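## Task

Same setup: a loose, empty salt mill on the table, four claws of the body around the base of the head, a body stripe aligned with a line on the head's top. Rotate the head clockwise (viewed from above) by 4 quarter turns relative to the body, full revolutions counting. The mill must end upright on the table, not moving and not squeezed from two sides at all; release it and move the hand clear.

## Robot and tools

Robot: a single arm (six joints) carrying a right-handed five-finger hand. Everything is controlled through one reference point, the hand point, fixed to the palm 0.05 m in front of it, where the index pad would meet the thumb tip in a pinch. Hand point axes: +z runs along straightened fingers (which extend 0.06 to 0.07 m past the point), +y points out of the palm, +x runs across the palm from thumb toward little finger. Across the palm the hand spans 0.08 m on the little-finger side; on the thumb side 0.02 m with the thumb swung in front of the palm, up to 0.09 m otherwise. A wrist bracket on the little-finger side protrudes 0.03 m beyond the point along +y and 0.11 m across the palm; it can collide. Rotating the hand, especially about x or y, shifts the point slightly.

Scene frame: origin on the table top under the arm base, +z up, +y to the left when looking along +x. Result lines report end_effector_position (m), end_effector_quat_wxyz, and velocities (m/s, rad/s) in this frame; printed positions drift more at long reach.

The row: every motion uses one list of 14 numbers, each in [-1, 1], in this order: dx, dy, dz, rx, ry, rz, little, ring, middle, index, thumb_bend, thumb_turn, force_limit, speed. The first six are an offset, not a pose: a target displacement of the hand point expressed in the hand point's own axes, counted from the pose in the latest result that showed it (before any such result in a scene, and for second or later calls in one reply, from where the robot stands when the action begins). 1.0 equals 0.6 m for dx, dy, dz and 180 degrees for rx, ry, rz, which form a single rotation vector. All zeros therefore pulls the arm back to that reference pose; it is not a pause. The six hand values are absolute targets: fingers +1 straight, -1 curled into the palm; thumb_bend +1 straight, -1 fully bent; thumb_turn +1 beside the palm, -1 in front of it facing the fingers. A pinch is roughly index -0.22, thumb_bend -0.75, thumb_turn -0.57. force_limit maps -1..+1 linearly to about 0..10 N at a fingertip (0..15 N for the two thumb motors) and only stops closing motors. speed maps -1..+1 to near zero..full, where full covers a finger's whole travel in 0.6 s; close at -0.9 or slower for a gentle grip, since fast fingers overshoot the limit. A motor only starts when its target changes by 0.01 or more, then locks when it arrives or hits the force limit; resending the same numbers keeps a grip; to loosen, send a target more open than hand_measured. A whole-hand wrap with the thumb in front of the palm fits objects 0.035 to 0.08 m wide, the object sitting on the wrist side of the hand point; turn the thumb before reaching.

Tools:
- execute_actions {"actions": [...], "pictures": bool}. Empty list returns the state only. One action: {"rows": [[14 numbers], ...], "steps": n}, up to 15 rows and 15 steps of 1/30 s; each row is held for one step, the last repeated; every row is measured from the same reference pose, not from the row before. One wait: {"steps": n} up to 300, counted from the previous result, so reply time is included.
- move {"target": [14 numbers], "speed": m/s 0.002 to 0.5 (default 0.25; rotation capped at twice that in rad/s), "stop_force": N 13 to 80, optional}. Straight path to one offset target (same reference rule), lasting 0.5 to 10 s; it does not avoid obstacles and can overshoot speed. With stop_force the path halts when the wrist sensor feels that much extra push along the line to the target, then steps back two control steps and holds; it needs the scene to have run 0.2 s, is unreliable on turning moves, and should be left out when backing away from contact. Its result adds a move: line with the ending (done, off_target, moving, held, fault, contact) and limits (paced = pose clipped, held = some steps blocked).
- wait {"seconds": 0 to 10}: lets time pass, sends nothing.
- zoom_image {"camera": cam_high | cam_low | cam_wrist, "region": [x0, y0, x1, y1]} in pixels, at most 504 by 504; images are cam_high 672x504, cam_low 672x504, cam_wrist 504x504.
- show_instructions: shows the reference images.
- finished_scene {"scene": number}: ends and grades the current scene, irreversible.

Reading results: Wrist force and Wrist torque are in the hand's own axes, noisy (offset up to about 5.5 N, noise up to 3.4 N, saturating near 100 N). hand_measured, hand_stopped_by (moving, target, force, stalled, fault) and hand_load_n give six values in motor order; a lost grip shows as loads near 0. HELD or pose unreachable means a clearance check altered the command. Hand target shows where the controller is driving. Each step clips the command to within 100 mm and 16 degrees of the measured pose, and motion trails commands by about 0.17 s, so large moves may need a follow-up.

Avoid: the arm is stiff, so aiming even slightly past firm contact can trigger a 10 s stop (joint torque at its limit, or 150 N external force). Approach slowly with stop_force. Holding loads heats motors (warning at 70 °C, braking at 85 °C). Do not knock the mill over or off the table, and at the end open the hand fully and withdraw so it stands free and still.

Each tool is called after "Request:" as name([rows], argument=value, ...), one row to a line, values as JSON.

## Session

Request:
execute_actions(actions=[])

Scene clock: 0.00 s of 11100.00 s.
end_effector_position=(+0.4446, +0.2923, +0.2002) hand_measured=(+1.000, +1.000, +1.000, +1.000, +1.000, +1.000) hand_load_n=(+0.0, +0.0, +0.0, +0.0, +0.0, +0.0) hand_stopped_by=(target, target, target, target, target, target) hand_force_limit=0.00 hand_speed=-0.80 end_effector_quat_wxyz=(+0.077, -0.096, +0.890, -0.439) end_effector_velocity=(-0.000, -0.000, -0.000) end_effector_angular_velocity=(+0.001, +0.000, +0.000)
Joint positions: [ 0.63  -1.152  1.914  1.179  2.427 -1.026]
Joint velocities: [-0.    -0.001  0.001 -0.002 -0.001 -0.002]
Wrist force (N, on the end effector, along its own x y z axes, offset not removed): no reading
Wrist torque (N m, same axes, about the end effector's origin, offset not removed): no reading
Hand target: +0.445, +0.292, +0.200; +0.077, -0.096, +0.890, -0.439
camera_calibration (this result's frames):
cam_wrist: T_world_to_cam=[[0.0351653, 0.5901, -0.806564, -0.0147382], [0.742608, 0.524671, 0.416238, -0.559007], [0.668803, -0.613597, -0.419763, 0.0939694], [0, 0, 0, 1]] pos_world=[0.352794, 0.359651, 0.260238]

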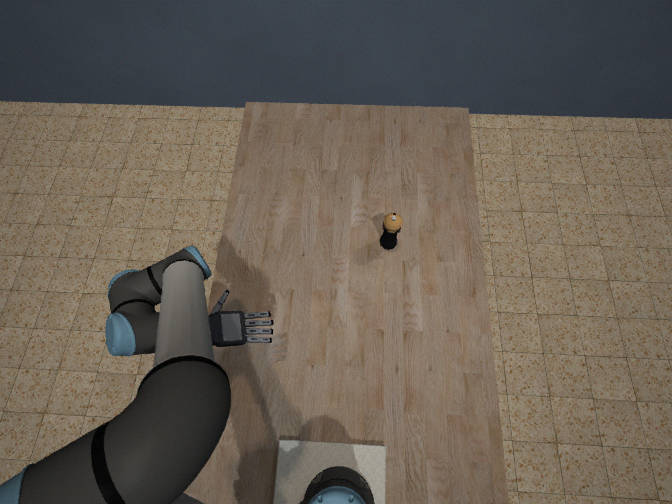

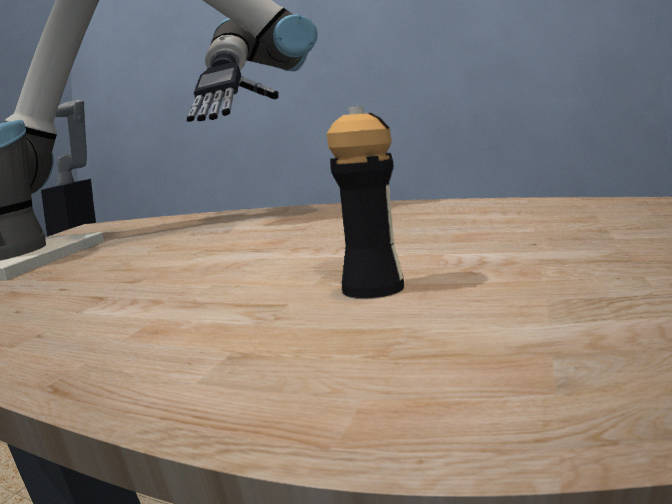

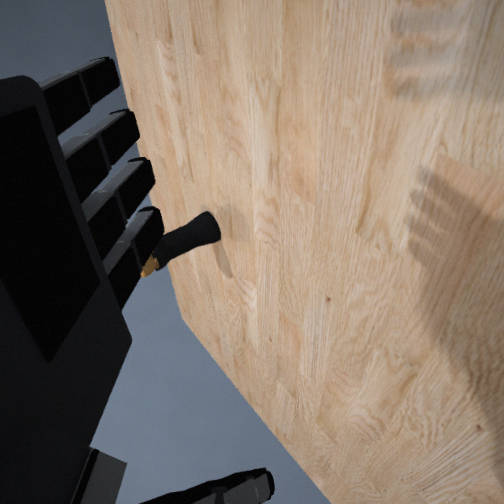

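Request:
move(target=[-0.384,-0.557,0.604,-0.0091,-0.7257,-0.4738,1,1,0.19,0.165,0.05,-1,0,-0.5], speed=0.35)

Scene clock: 8.10 s of 11100.00 s.
end_effector_position=(+0.7835, -0.1293, +0.2610) hand_measured=(+1.000, +1.000, +0.190, +0.166, +0.050, -1.000) hand_load_n=(+0.0, +0.0, +0.0, +0.0, +0.0, +0.0) hand_stopped_by=(target, target, target, target, target, target) hand_force_limit=0.00 hand_speed=-0.50 end_effector_quat_wxyz=(-0.510, +0.856, -0.076, +0.045) end_effector_velocity=(+0.000, -0.001, +0.001) end_effector_angular_velocity=(+0.004, +0.002, +0.015)
Joint positions: [-0.578 -0.8    1.314  1.739  0.647 -5.503]
Joint velocities: [ 0.001  0.006 -0.007  0.021  0.007 -0.021]
Wrist force (N, on the end effector, along its own x y z axes, offset not removed): [-2.1 -0.8 -2.0]
Wrist torque (N m, same axes, about the end effector's origin, offset not removed): [0.14 0.08 0.02]
Hand target: +0.784, -0.129, +0.261; -0.510, +0.856, -0.076, +0.045
Off the commanded pose: 0.002 m, 0 deg.
After step 90, 0.40 s passed at rest.
move: done
camera_calibration (this result's frames):
cam_wrist: T_world_to_cam=[[-0.206172, -0.404268, -0.891101, 0.353792], [-0.921627, -0.225757, 0.315655, 0.618378], [-0.328781, 0.886341, -0.32604, 0.585235], [0, 0, 0, 1]] pos_world=[0.83527, -0.236088, 0.31088]

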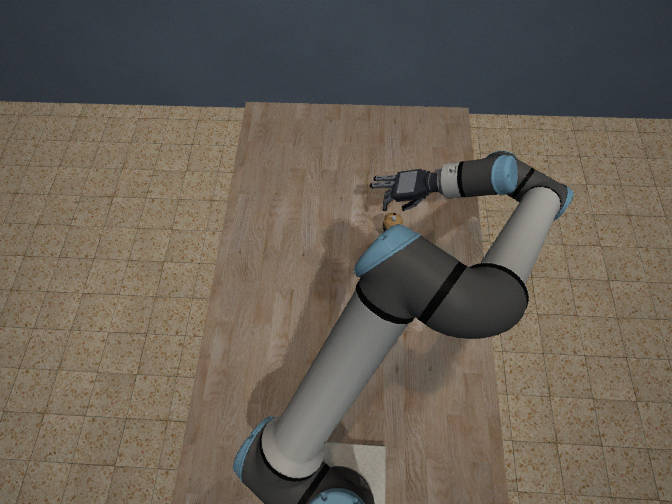

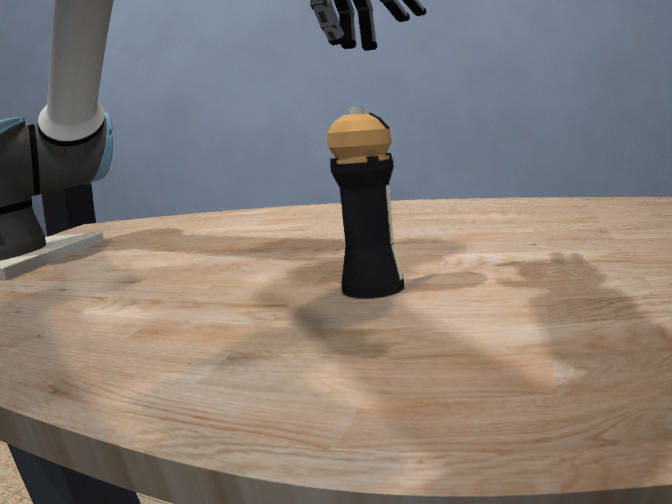

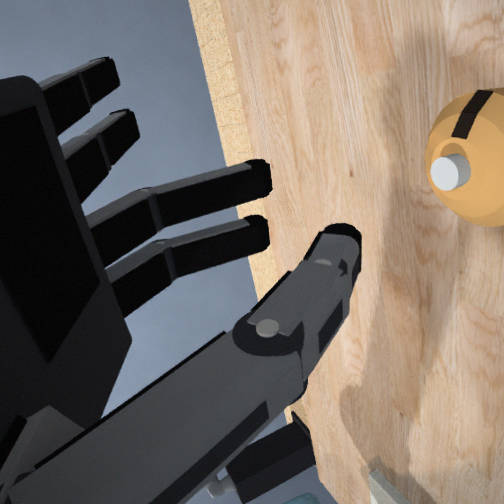

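Descend to z≈0.213 for comparison with scene 1 (knob top at ~(347,217)).

Request:
move(target=[0,0.0703,0.0382,0,0,0,1,1,0.19,0.165,0.05,-1,0,-0.5], speed=0.1)

Scene clock: 9.60 s of 11100.00 s.
end_effector_position=(+0.7836, -0.1293, +0.2134) hand_measured=(+1.000, +1.000, +0.190, +0.166, +0.050, -1.000) hand_load_n=(+0.0, +0.0, +0.0, +0.0, +0.0, +0.0) hand_stopped_by=(target, target, target, target, target, target) hand_force_limit=0.00 hand_speed=-0.50 end_effector_quat_wxyz=(-0.510, +0.856, -0.076, +0.045) end_effector_velocity=(+0.000, -0.000, -0.004) end_effector_angular_velocity=(+0.002, +0.003, -0.002)
Joint positions: [-0.577 -0.758  1.333  1.678  0.647 -5.503]
Joint velocities: [-0.     0.004  0.001 -0.003 -0.002  0.003]
Wrist force (N, on the end effector, along its own x y z axes, offset not removed): [-0.4 0.8 -3.2]
Wrist torque (N m, same axes, about the end effector's origin, offset not removed): [0.40 -0.13 0.18]
Hand target: +0.784, -0.129, +0.213; -0.510, +0.856, -0.076, +0.045
Off the commanded pose: 0.000 m, 0 deg.
move: done
camera_calibration (this result's frames):
cam_wrist: T_world_to_cam=[[-0.206159, -0.404262, -0.891106, 0.311361], [-0.921619, -0.225793, 0.315652, 0.633464], [-0.328812, 0.886335, -0.326026, 0.569763], [0, 0, 0, 1]] pos_world=[0.835347, -0.236098, 0.263259]

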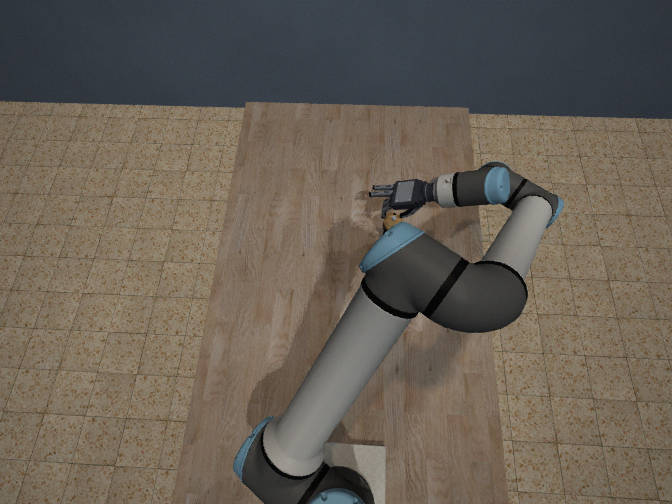

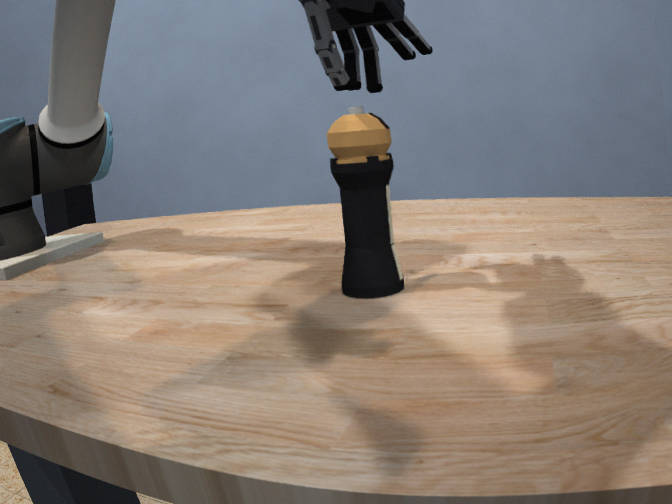

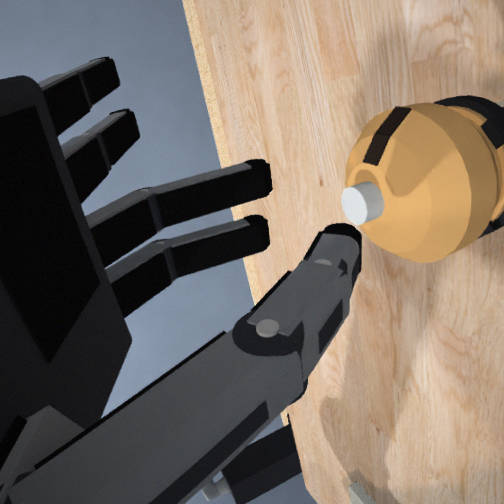

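Request:
move(target=[0.004,0.0366,0.0199,0,0,0,1,1,0.19,0.165,0.05,-1,0,-0.5], speed=0.05)

Request:
zoom_image(camera="cam_low", region=[260, 0, 460, 200])

Scene clock: 12.00 s of 11100.00 s.
end_effector_position=(+0.7859, -0.1297, +0.1887) hand_measured=(+1.000, +1.000, +0.190, +0.166, +0.050, -1.000) hand_load_n=(+0.0, +0.0, +0.0, +0.0, +0.0, +0.0) hand_stopped_by=(target, target, target, target, target, target) hand_force_limit=0.00 hand_speed=-0.50 end_effector_quat_wxyz=(-0.510, +0.856, -0.076, +0.045) end_effector_velocity=(+0.001, -0.000, -0.002) end_effector_angular_velocity=(-0.000, +0.000, +0.000)
Joint positions: [-0.576 -0.732  1.334  1.65   0.646 -5.501]
Joint velocities: [ 0.     0.003 -0.002 -0.002  0.     0.001]
Wrist force (N, on the end effector, along its own x y z axes, offset not removed): [-0.3 -1.5 -2.2]
Wrist torque (N m, same axes, about the end effector's origin, offset not removed): [-0.05 -0.18 0.03]
Hand target: +0.786, -0.130, +0.188; -0.510, +0.856, -0.076, +0.045
Off the commanded pose: 0.000 m, 0 deg.
move: done
camera_calibration (this result's frames):
cam_wrist: T_world_to_cam=[[-0.206238, -0.4042, -0.891116, 0.289762], [-0.921588, -0.225823, 0.315721, 0.643272], [-0.328849, 0.886356, -0.325932, 0.562837], [0, 0, 0, 1]] pos_world=[0.83768, -0.236486, 0.238564]

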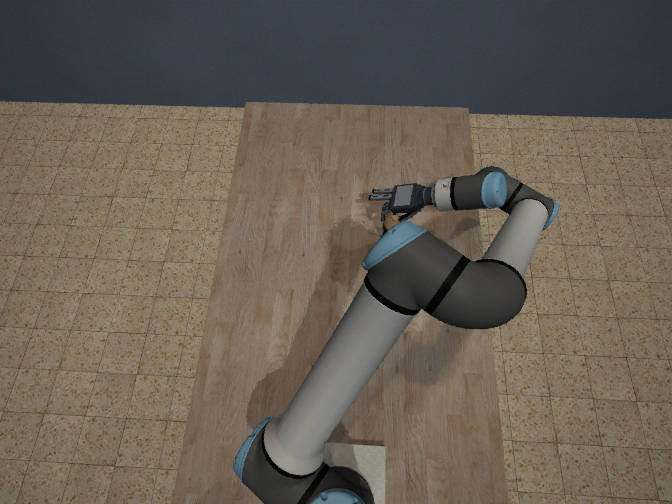

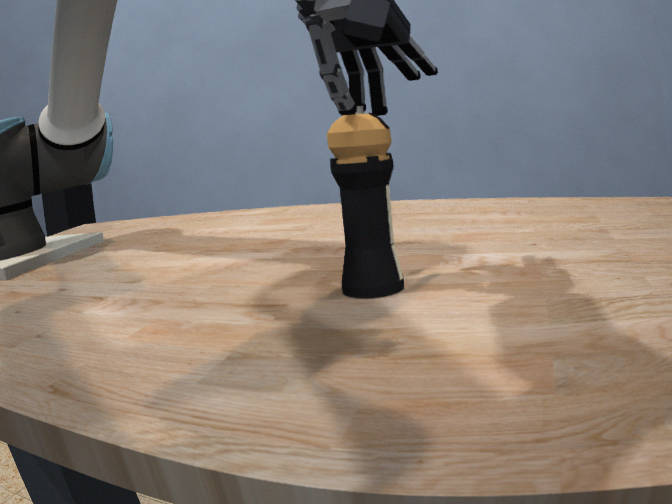

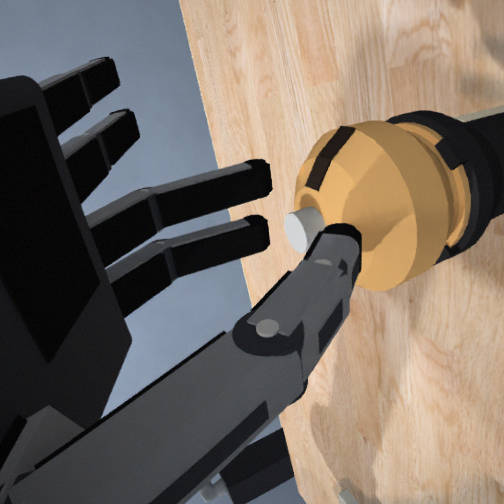

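Region (260, 0, 460, 200) of cam_low's 672x504 image, scaled by 2.520, with more detail than that image has.

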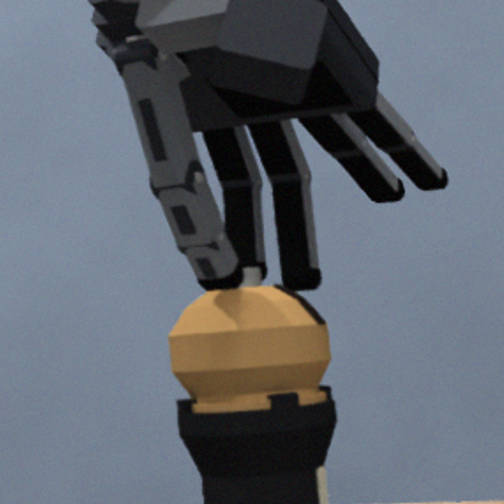

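Request:
move(target=[0,0.022,0.0119,0,0,0,1,1,0.19,0.165,0.05,-1,0,-0.5], speed=0.004, stop_force=15)

Request:
zoom_image(camera="cam_low", region=[260, 0, 460, 200])

Scene clock: 14.47 s of 11100.00 s.
end_effector_position=(+0.7860, -0.1297, +0.1835) hand_measured=(+1.000, +1.000, +0.190, +0.166, +0.046, -1.000) hand_load_n=(+0.0, +0.0, +0.0, +0.0, -6.0, -0.5) hand_stopped_by=(target, target, target, target, target, target) hand_force_limit=0.00 hand_speed=-0.50 end_effector_quat_wxyz=(-0.510, +0.856, -0.076, +0.045) end_effector_velocity=(+0.001, +0.000, +0.002) end_effector_angular_velocity=(-0.002, -0.002, +0.001)
Joint positions: [-0.576 -0.727  1.335  1.643  0.646 -5.501]
Joint velocities: [ 0.001 -0.002 -0.001 -0.     0.     0.001]
Wrist force (N, on the end effector, along its own x y z axes, offset not removed): [-1.7 -16.7 -19.8]
Wrist torque (N m, same axes, about the end effector's origin, offset not removed): [-0.42 0.11 -0.03]
Hand target: +0.786, -0.130, +0.184; -0.510, +0.856, -0.076, +0.045
Off the commanded pose: 0.010 m, 0 deg.
move: contact
camera_calibration (this result's frames):
cam_wrist: T_world_to_cam=[[-0.206092, -0.404267, -0.89112, 0.285004], [-0.921656, -0.225754, 0.31557, 0.645072], [-0.328748, 0.886343, -0.326069, 0.561152], [0, 0, 0, 1]] pos_world=[0.83775, -0.236528, 0.233381]

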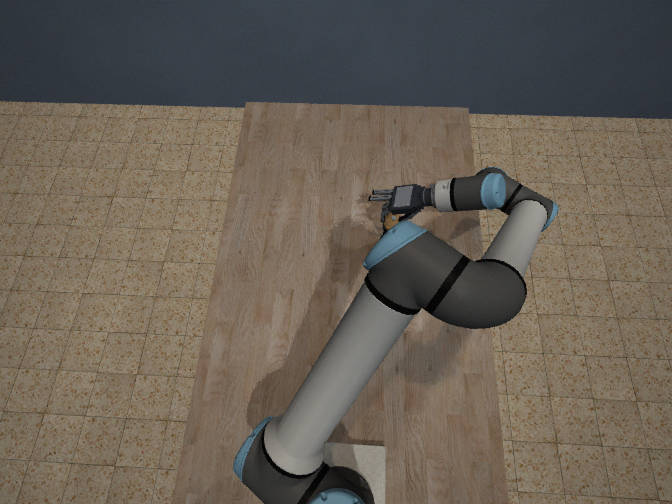

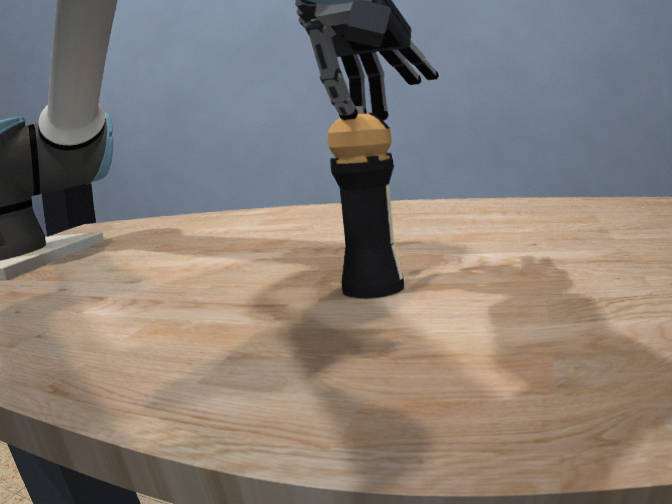

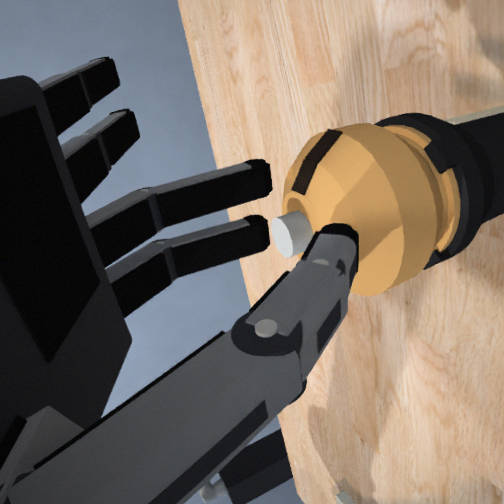

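Region (260, 0, 460, 200) of cam_low's 672x504 image, scaled by 2.520, with more detail than that image has.

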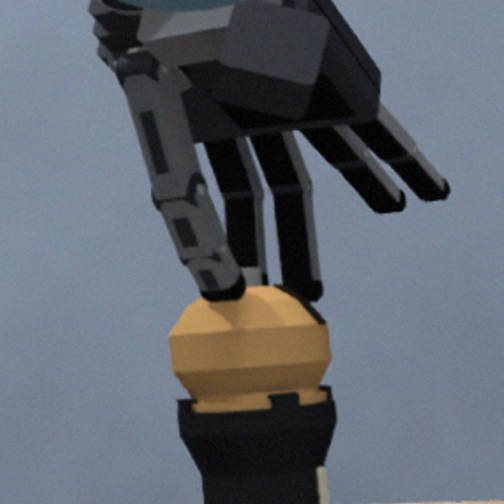

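Request:
execute_actions(actions=[])

Scene clock: 17.63 s of 11100.00 s.
end_effector_position=(+0.7860, -0.1297, +0.1839) hand_measured=(+1.000, +1.000, +0.190, +0.166, +0.046, -1.000) hand_load_n=(+0.0, +0.0, +0.0, +0.0, -4.0, +0.0) hand_stopped_by=(target, target, target, target, target, target) hand_force_limit=0.00 hand_speed=-0.50 end_effector_quat_wxyz=(-0.510, +0.856, -0.076, +0.045) end_effector_velocity=(-0.000, +0.001, +0.000) end_effector_angular_velocity=(+0.001, +0.001, +0.000)
Joint positions: [-0.576 -0.727  1.335  1.644  0.646 -5.501]
Joint velocities: [ 0.001 -0.     0.001  0.001 -0.001  0.   ]
Wrist force (N, on the end effector, along its own x y z axes, offset not removed): [-1.1 -10.1 -13.2]
Wrist torque (N m, same axes, about the end effector's origin, offset not removed): [-0.08 -0.14 0.00]
Hand target: +0.786, -0.130, +0.184; -0.510, +0.856, -0.076, +0.045
Off the commanded pose: 0.010 m, 0 deg.
Steps of this call (steps 1 to 90: nothing new was sent; then 0.17 s passed at rest). Readings (end_effector_position | what the end effector reports):
1: (+0.7860, -0.1297, +0.1836) | hand_measured=(+1.000, +1.000, +0.190, +0.166, +0.046, -1.000) hand_load_n=(+0.0, +0.0, +0.0, +0.0, -5.5, -0.5) hand_stopped_by=(target, target, target, target, target, target) hand_force_limit=0.00 hand_speed=-0.50
2: (+0.7860, -0.1297, +0.1836) | hand_measured=(+1.000, +1.000, +0.190, +0.166, +0.046, -1.000) hand_load_n=(+0.0, +0.0, +0.0, +0.0, -5.5, -0.5) hand_stopped_by=(target, target, target, target, target, target) hand_force_limit=0.00 hand_speed=-0.50
4: (+0.7860, -0.1297, +0.1837) | hand_measured=(+1.000, +1.000, +0.190, +0.166, +0.046, -1.000) hand_load_n=(+0.0, +0.0, +0.0, +0.0, -5.0, -0.5) hand_stopped_by=(target, target, target, target, target, target) hand_force_limit=0.00 hand_speed=-0.50
8: (+0.7859, -0.1297, +0.1838) | hand_measured=(+1.000, +1.000, +0.190, +0.166, +0.046, -1.000) hand_load_n=(+0.0, +0.0, +0.0, +0.0, -4.5, -0.5) hand_stopped_by=(target, target, target, target, target, target) hand_force_limit=0.00 hand_speed=-0.50
90: the state above
camera_calibration (this result's frames):
cam_wrist: T_world_to_cam=[[-0.206162, -0.404218, -0.891126, 0.28538], [-0.921632, -0.22577, 0.315629, 0.644929], [-0.328773, 0.886361, -0.325995, 0.561271], [0, 0, 0, 1]] pos_world=[0.837753, -0.236528, 0.233722]

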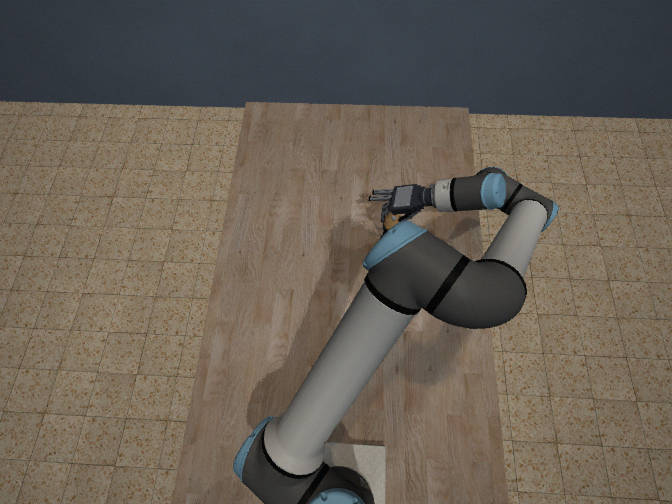

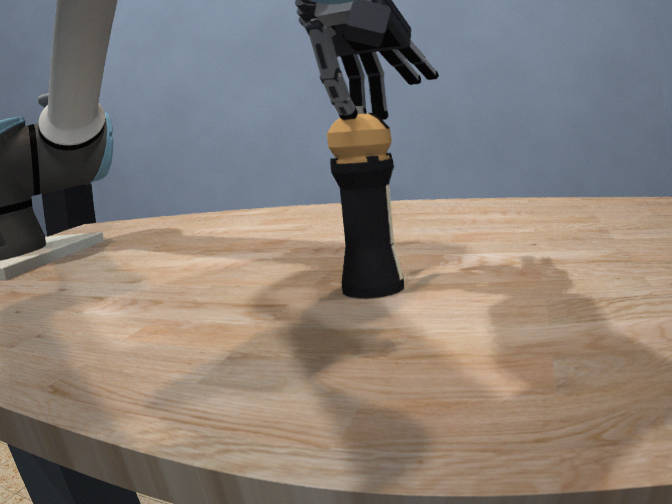

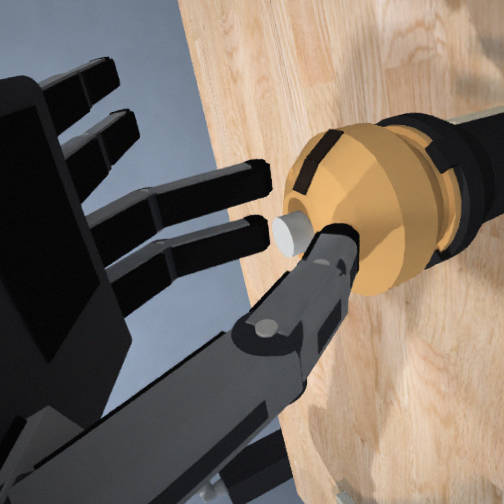

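Request:
move(target=[0,-0.0011,-0.012,0,0,0,1,1,0.19,0.165,0.05,-1,0,-0.5], speed=0.02)

Request:
move(target=[0,0.0220,0.0119,0,0,0,1,1,0.19,0.165,0.05,-1,0,-0.5], speed=0.004, stop_force=18)

Scene clock: 19.30 s of 11100.00 s.
end_effector_position=(+0.7850, -0.1354, +0.1877) hand_measured=(+1.000, +1.000, +0.190, +0.166, +0.050, -1.000) hand_load_n=(+0.0, +0.0, +0.0, +0.0, +0.0, +0.0) hand_stopped_by=(target, target, target, target, target, target) hand_force_limit=0.00 hand_speed=-0.50 end_effector_quat_wxyz=(-0.510, +0.856, -0.076, +0.045) end_effector_velocity=(-0.001, -0.003, +0.002) end_effector_angular_velocity=(+0.000, +0.001, -0.001)
Joint positions: [-0.582 -0.729  1.331  1.655  0.65  -5.509]
Joint velocities: [-0.004 -0.001 -0.001  0.005  0.002 -0.002]
Wrist force (N, on the end effector, along its own x y z axes, offset not removed): [-0.6 0.7 -3.2]
Wrist torque (N m, same axes, about the end effector's origin, offset not removed): [0.40 -0.10 0.01]
Hand target: +0.785, -0.136, +0.188; -0.510, +0.856, -0.076, +0.045
Off the commanded pose: 0.000 m, 0 deg.
move: done
camera_calibration (this result's frames):
cam_wrist: T_world_to_cam=[[-0.206165, -0.404223, -0.891123, 0.286307], [-0.921636, -0.225754, 0.315629, 0.641512], [-0.328759, 0.886363, -0.326004, 0.567201], [0, 0, 0, 1]] pos_world=[0.836739, -0.24219, 0.237565]

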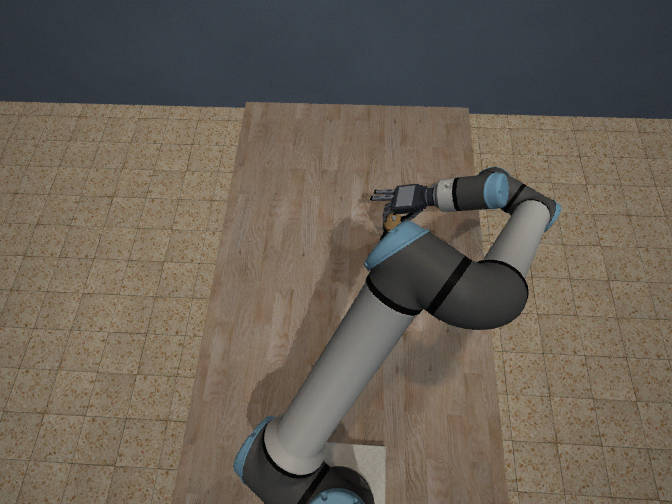

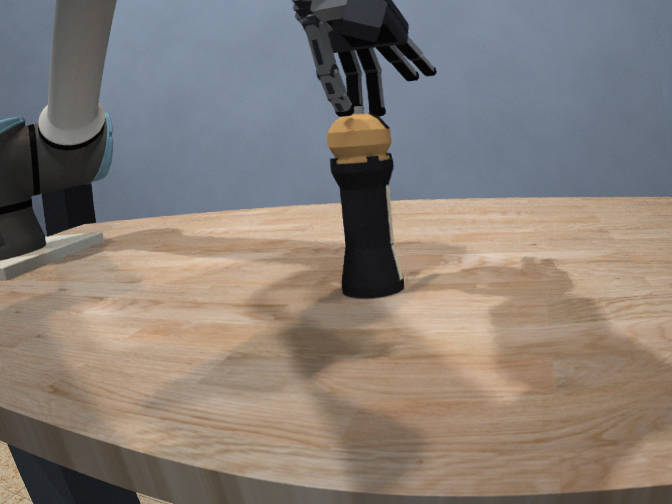

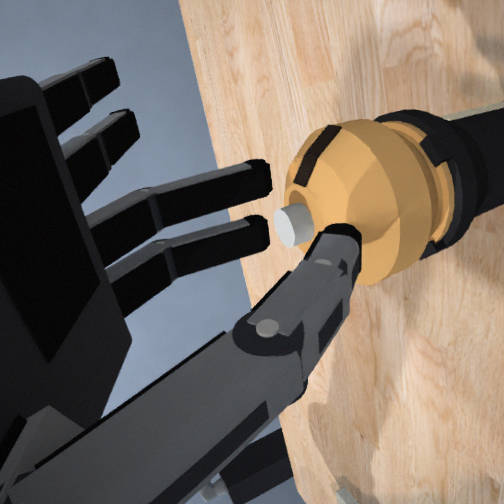

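Scene clock: 22.00 s of 11100.00 s.
end_effector_position=(+0.7850, -0.1354, +0.1784) hand_measured=(+1.000, +1.000, +0.190, +0.166, +0.052, -1.000) hand_load_n=(+0.0, +0.0, +7.0, +0.0, +2.0, +0.0) hand_stopped_by=(target, target, target, target, target, target) hand_force_limit=0.00 hand_speed=-0.50 end_effector_quat_wxyz=(-0.510, +0.856, -0.076, +0.045) end_effector_velocity=(+0.000, +0.000, +0.002) end_effector_angular_velocity=(-0.002, -0.003, +0.000)
Joint positions: [-0.582 -0.72   1.334  1.644  0.65  -5.509]
Joint velocities: [ 0.    -0.003 -0.    -0.001 -0.    -0.   ]
Wrist force (N, on the end effector, along its own x y z axes, offset not removed): [2.2 -18.0 -21.4]
Wrist torque (N m, same axes, about the end effector's origin, offset not removed): [0.12 -0.20 -0.08]
Hand target: +0.785, -0.135, +0.179; -0.510, +0.856, -0.076, +0.045
Off the commanded pose: 0.006 m, 0 deg.
move: contact
camera_calibration (this result's frames):
cam_wrist: T_world_to_cam=[[-0.206074, -0.404242, -0.891135, 0.277936], [-0.921689, -0.225692, 0.315519, 0.644542], [-0.328668, 0.88637, -0.326076, 0.564154], [0, 0, 0, 1]] pos_world=[0.836762, -0.242227, 0.22827]

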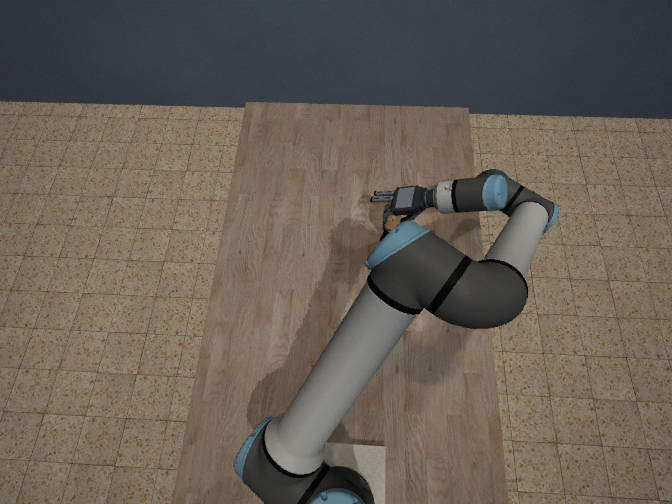

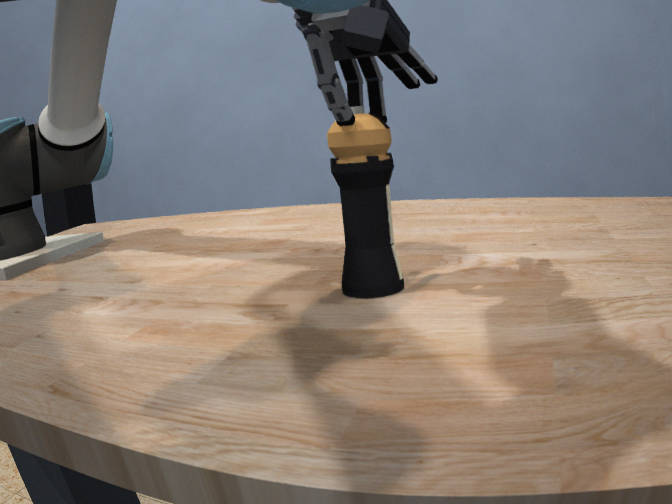

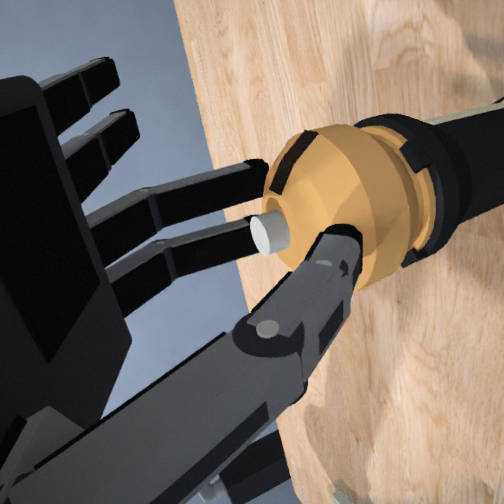

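Request:
move(target=[0.0033,-0.0021,-0.0031,0,0,0,1,1,0.19,0.165,0.05,-1,0,-0.5], speed=0.02)

Request:
move(target=[0,0.0147,0.0079,0,0,0,1,1,0.19,0.165,0.05,-1,0,-0.5], speed=0.003, stop_force=30)

Scene clock: 23.33 s of 11100.00 s.
end_effector_position=(+0.7867, -0.1366, +0.1803) hand_measured=(+1.000, +1.000, +0.190, +0.166, +0.050, -1.000) hand_load_n=(+0.0, +0.0, +1.5, +0.0, +0.0, +0.0) hand_stopped_by=(target, target, target, target, target, target) hand_force_limit=0.00 hand_speed=-0.50 end_effector_quat_wxyz=(-0.510, +0.856, -0.076, +0.045) end_effector_velocity=(+0.001, -0.002, +0.001) end_effector_angular_velocity=(-0.000, +0.000, -0.001)
Joint positions: [-0.582 -0.719  1.328  1.649  0.65  -5.509]
Joint velocities: [-0.001  0.001 -0.005  0.003  0.     0.001]
Wrist force (N, on the end effector, along its own x y z axes, offset not removed): [-1.3 -0.8 -2.8]
Wrist torque (N m, same axes, about the end effector's origin, offset not removed): [0.34 -0.01 0.13]
Hand target: +0.787, -0.137, +0.180; -0.510, +0.856, -0.076, +0.045
Off the commanded pose: 0.000 m, 0 deg.
move: done
camera_calibration (this result's frames):
cam_wrist: T_world_to_cam=[[-0.206031, -0.404224, -0.891154, 0.279455], [-0.921684, -0.225752, 0.31549, 0.64521], [-0.328708, 0.886363, -0.326055, 0.566389], [0, 0, 0, 1]] pos_world=[0.838433, -0.243406, 0.230154]

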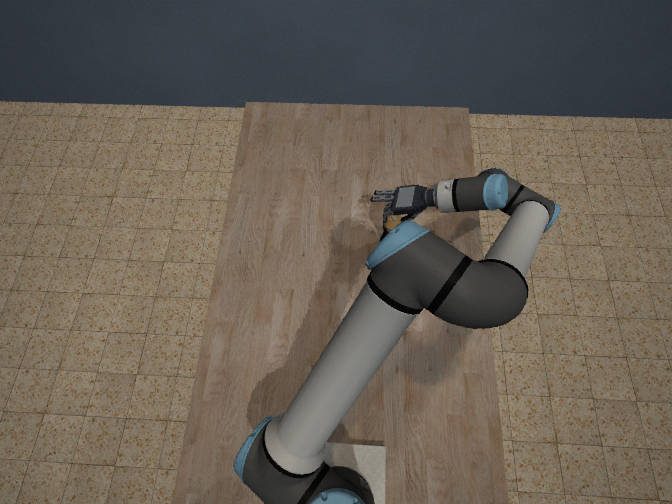

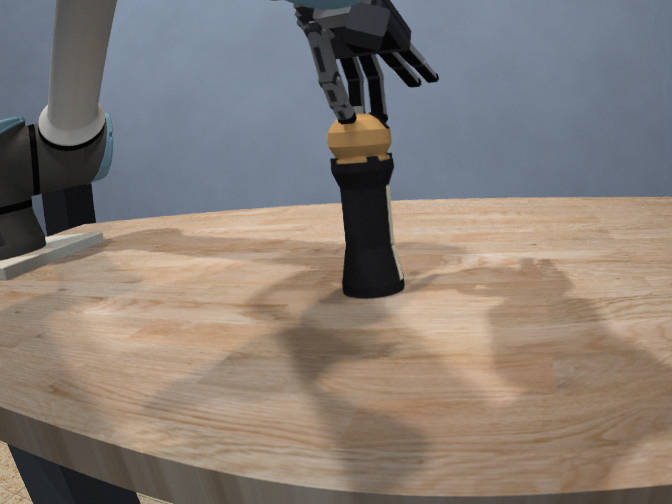

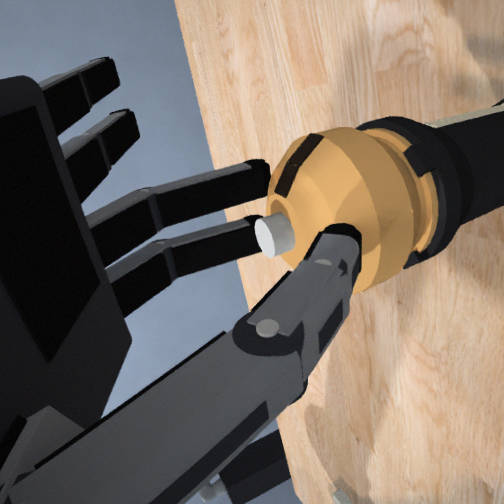

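Scene clock: 24.80 s of 11100.00 s.
end_effector_position=(+0.7867, -0.1366, +0.1770) hand_measured=(+1.000, +1.000, +0.192, +0.166, +0.052, -1.000) hand_load_n=(+0.0, +0.0, +13.5, +2.0, +3.0, +0.0) hand_stopped_by=(target, target, target, target, target, target) hand_force_limit=0.00 hand_speed=-0.50 end_effector_quat_wxyz=(-0.510, +0.856, -0.076, +0.045) end_effector_velocity=(-0.000, +0.001, -0.000) end_effector_angular_velocity=(+0.002, +0.001, -0.000)
Joint positions: [-0.582 -0.716  1.328  1.645  0.65  -5.509]
Joint velocities: [ 0.001  0.     0.001  0.    -0.001  0.   ]
Wrist force (N, on the end effector, along its own x y z axes, offset not removed): [3.1 -25.7 -18.1]
Wrist torque (N m, same axes, about the end effector's origin, offset not removed): [0.71 -0.38 0.09]
Hand target: +0.787, -0.137, +0.177; -0.510, +0.856, -0.076, +0.045
Off the commanded pose: 0.007 m, 0 deg.
move: contact
camera_calibration (this result's frames):
cam_wrist: T_world_to_cam=[[-0.205969, -0.404264, -0.89115, 0.276446], [-0.921705, -0.225743, 0.315437, 0.646277], [-0.328691, 0.886347, -0.326116, 0.565342], [0, 0, 0, 1]] pos_world=[0.838439, -0.243439, 0.226862]

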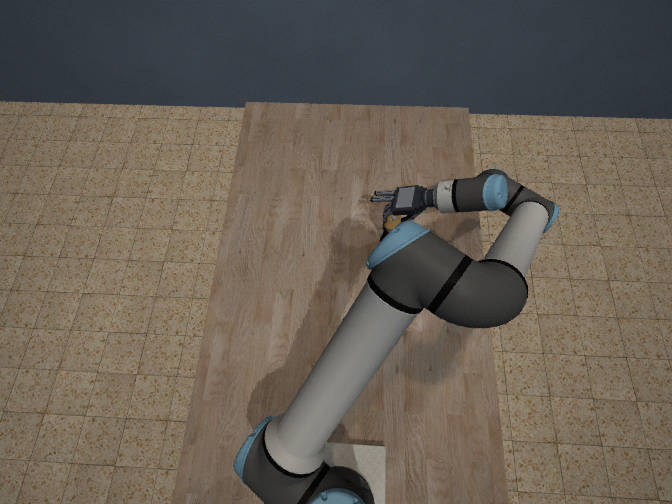

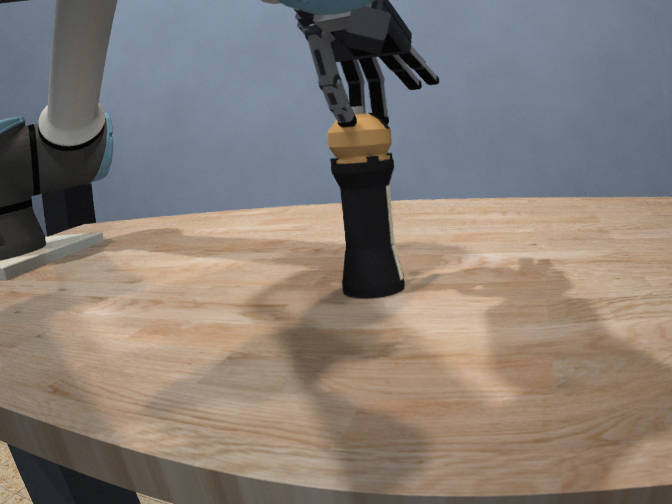

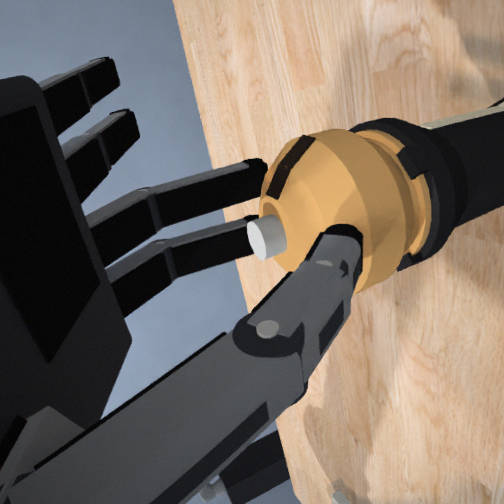

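Request:
move(target=[0.0028,-0.0044,-0.0024,0,0,0,1,1,0.19,0.165,0.05,-1,0,-0.5], speed=0.02)

Request:
move(target=[0,0.0147,0.0079,0,0,0,1,1,0.19,0.165,0.05,-1,0,-0.5], speed=0.003, stop_force=40)

Scene clock: 26.43 s of 11100.00 s.
end_effector_position=(+0.7882, -0.1369, +0.1798) hand_measured=(+1.000, +1.000, +0.190, +0.166, +0.050, -1.000) hand_load_n=(+0.0, +0.0, +2.5, +0.0, +1.0, +0.5) hand_stopped_by=(target, target, target, target, target, target) hand_force_limit=0.00 hand_speed=-0.50 end_effector_quat_wxyz=(-0.510, +0.856, -0.076, +0.045) end_effector_velocity=(+0.001, +0.000, +0.001) end_effector_angular_velocity=(+0.000, +0.001, +0.001)
Joint positions: [-0.581 -0.717  1.323  1.65   0.649 -5.508]
Joint velocities: [ 0.001  0.001 -0.004  0.004  0.     0.   ]
Wrist force (N, on the end effector, along its own x y z axes, offset not removed): [-1.4 -0.6 -0.7]
Wrist torque (N m, same axes, about the end effector's origin, offset not removed): [0.35 -0.07 0.10]
Hand target: +0.788, -0.137, +0.180; -0.510, +0.856, -0.076, +0.045
Off the commanded pose: 0.000 m, 0 deg.
move: done
camera_calibration (this result's frames):
cam_wrist: T_world_to_cam=[[-0.205988, -0.404269, -0.891143, 0.27914], [-0.921697, -0.225744, 0.31546, 0.646727], [-0.328701, 0.886344, -0.326113, 0.567011], [0, 0, 0, 1]] pos_world=[0.839962, -0.243724, 0.229646]

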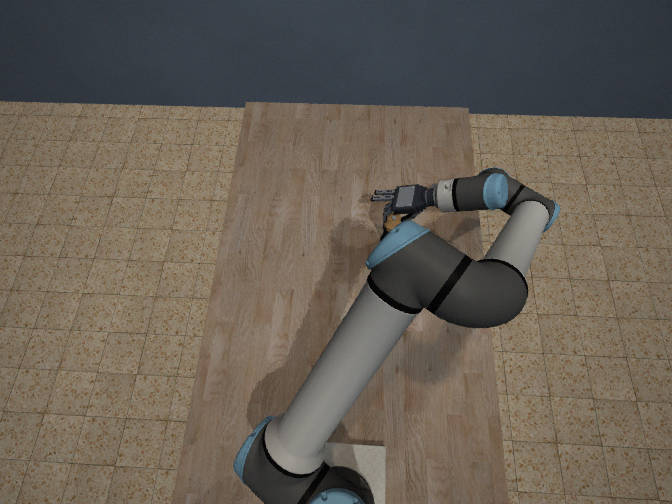

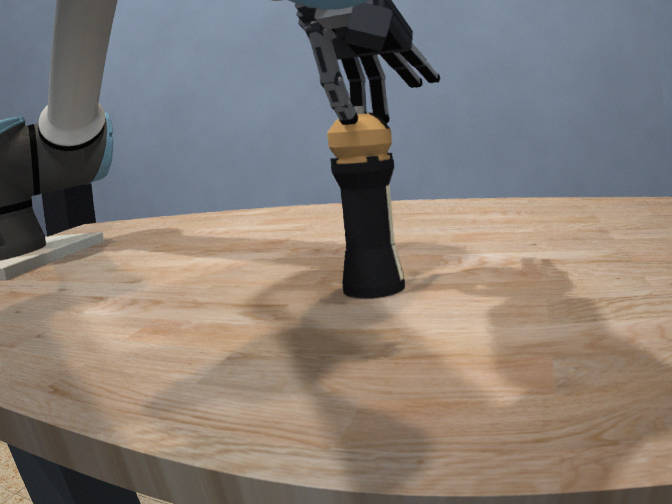

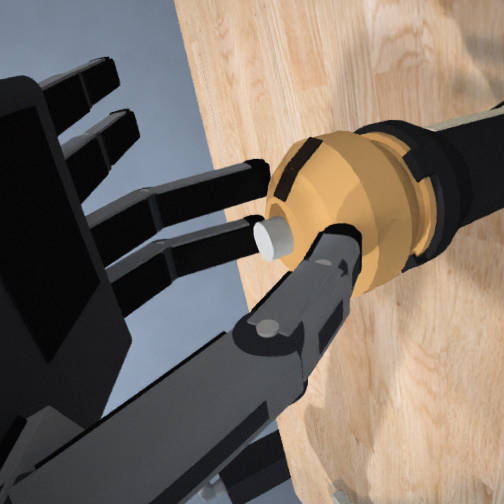

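Scene clock: 28.20 s of 11100.00 s.
end_effector_position=(+0.7882, -0.1369, +0.1756) hand_measured=(+1.000, +1.000, +0.192, +0.166, +0.054, -1.000) hand_load_n=(+0.0, +0.0, +15.5, +8.0, +7.5, +0.0) hand_stopped_by=(target, target, target, target, target, target) hand_force_limit=0.00 hand_speed=-0.50 end_effector_quat_wxyz=(-0.510, +0.856, -0.076, +0.045) end_effector_velocity=(-0.000, +0.001, -0.001) end_effector_angular_velocity=(+0.001, +0.001, +0.001)
Joint positions: [-0.581 -0.713  1.324  1.645  0.649 -5.508]
Joint velocities: [ 0.001  0.     0.001 -0.     0.    -0.   ]
Wrist force (N, on the end effector, along its own x y z axes, offset not removed): [0.4 -41.0 -27.3]
Wrist torque (N m, same axes, about the end effector's origin, offset not removed): [0.23 0.15 -0.30]
Hand target: +0.788, -0.137, +0.176; -0.510, +0.856, -0.076, +0.045
Off the commanded pose: 0.006 m, 0 deg.
move: contact
camera_calibration (this result's frames):
cam_wrist: T_world_to_cam=[[-0.205937, -0.404258, -0.89116, 0.275372], [-0.921727, -0.225714, 0.315392, 0.648106], [-0.328647, 0.886357, -0.326133, 0.565632], [0, 0, 0, 1]] pos_world=[0.839979, -0.243744, 0.225464]

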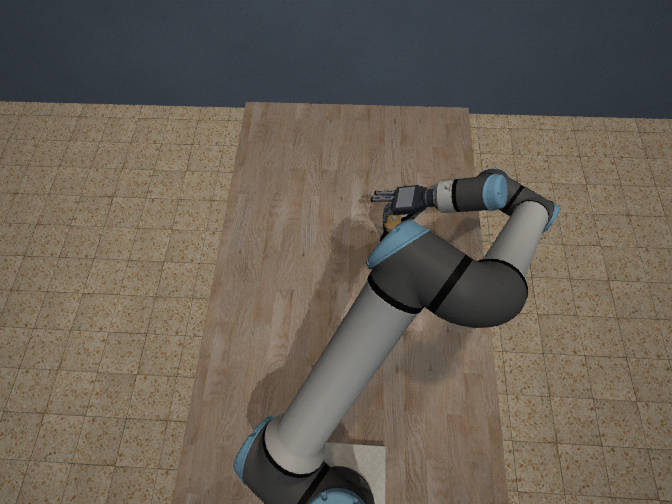

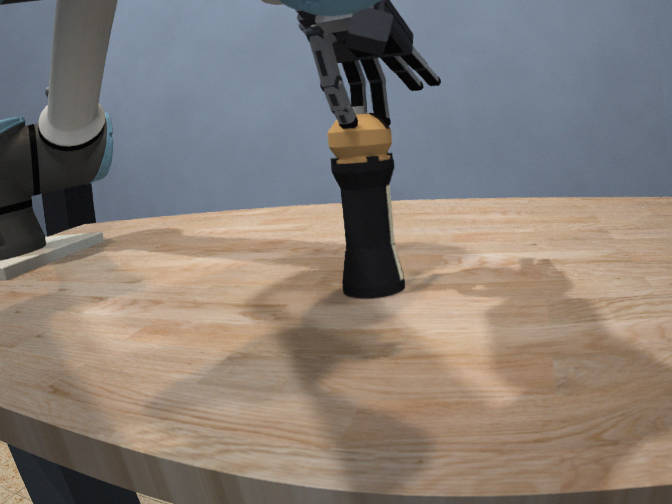

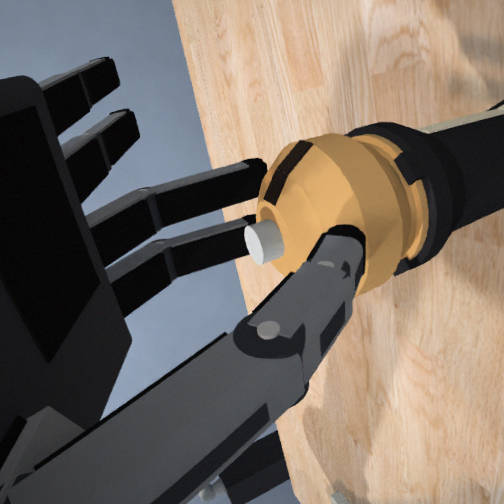

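Request:
move(target=[-0.0019,-0.0035,0.0064,0,0.166,0.0901,1,1,0.19,0.165,0.05,-1,0,-0.5], speed=0.08)

Scene clock: 33.53 s of 11100.00 s.
end_effector_position=(+0.7876, -0.1323, +0.1757) hand_measured=(+1.000, +1.000, +0.192, +0.166, +0.054, -1.000) hand_load_n=(+0.0, +0.0, +16.0, +8.5, +7.5, -4.0) hand_stopped_by=(target, target, target, target, target, target) hand_force_limit=0.00 hand_speed=-0.50 end_effector_quat_wxyz=(-0.475, +0.796, -0.322, +0.191) end_effector_velocity=(+0.001, -0.001, -0.001) end_effector_angular_velocity=(-0.002, -0.002, -0.016)
Joint positions: [-0.627 -0.941  1.547  0.791  0.497 -4.505]
Joint velocities: [-0.001 -0.008  0.007 -0.031  0.003  0.032]
Wrist force (N, on the end effector, along its own x y z axes, offset not removed): [-2.9 -39.4 -23.1]
Wrist torque (N m, same axes, about the end effector's origin, offset not removed): [0.34 0.29 -0.65]
Hand target: +0.788, -0.132, +0.176; -0.475, +0.796, -0.323, +0.192
Off the commanded pose: 0.000 m, 0 deg.
move: done
camera_calibration (this result's frames):
cam_wrist: T_world_to_cam=[[-0.396141, -0.21997, -0.891451, 0.451405], [-0.891424, 0.324847, 0.315972, 0.697436], [0.220081, 0.91983, -0.324771, 0.133355], [0, 0, 0, 1]] pos_world=[0.771182, -0.249928, 0.225345]

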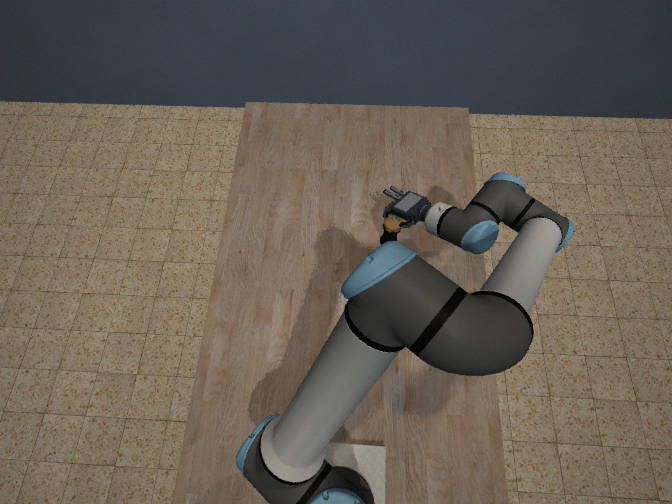

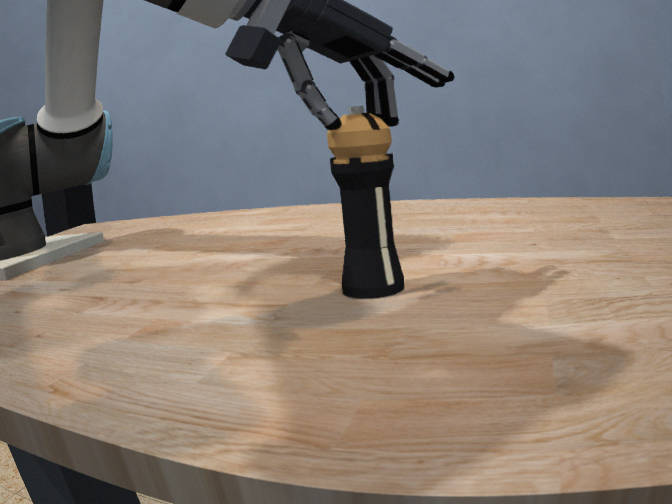

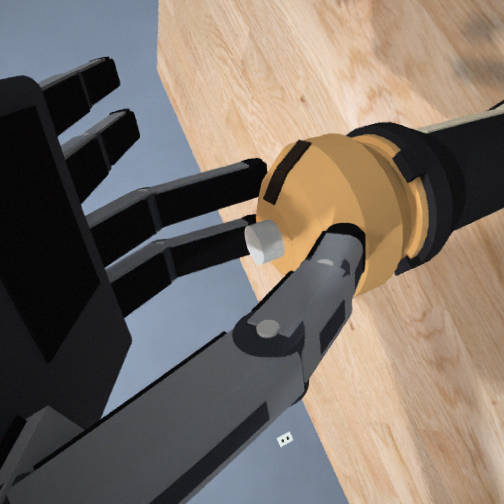

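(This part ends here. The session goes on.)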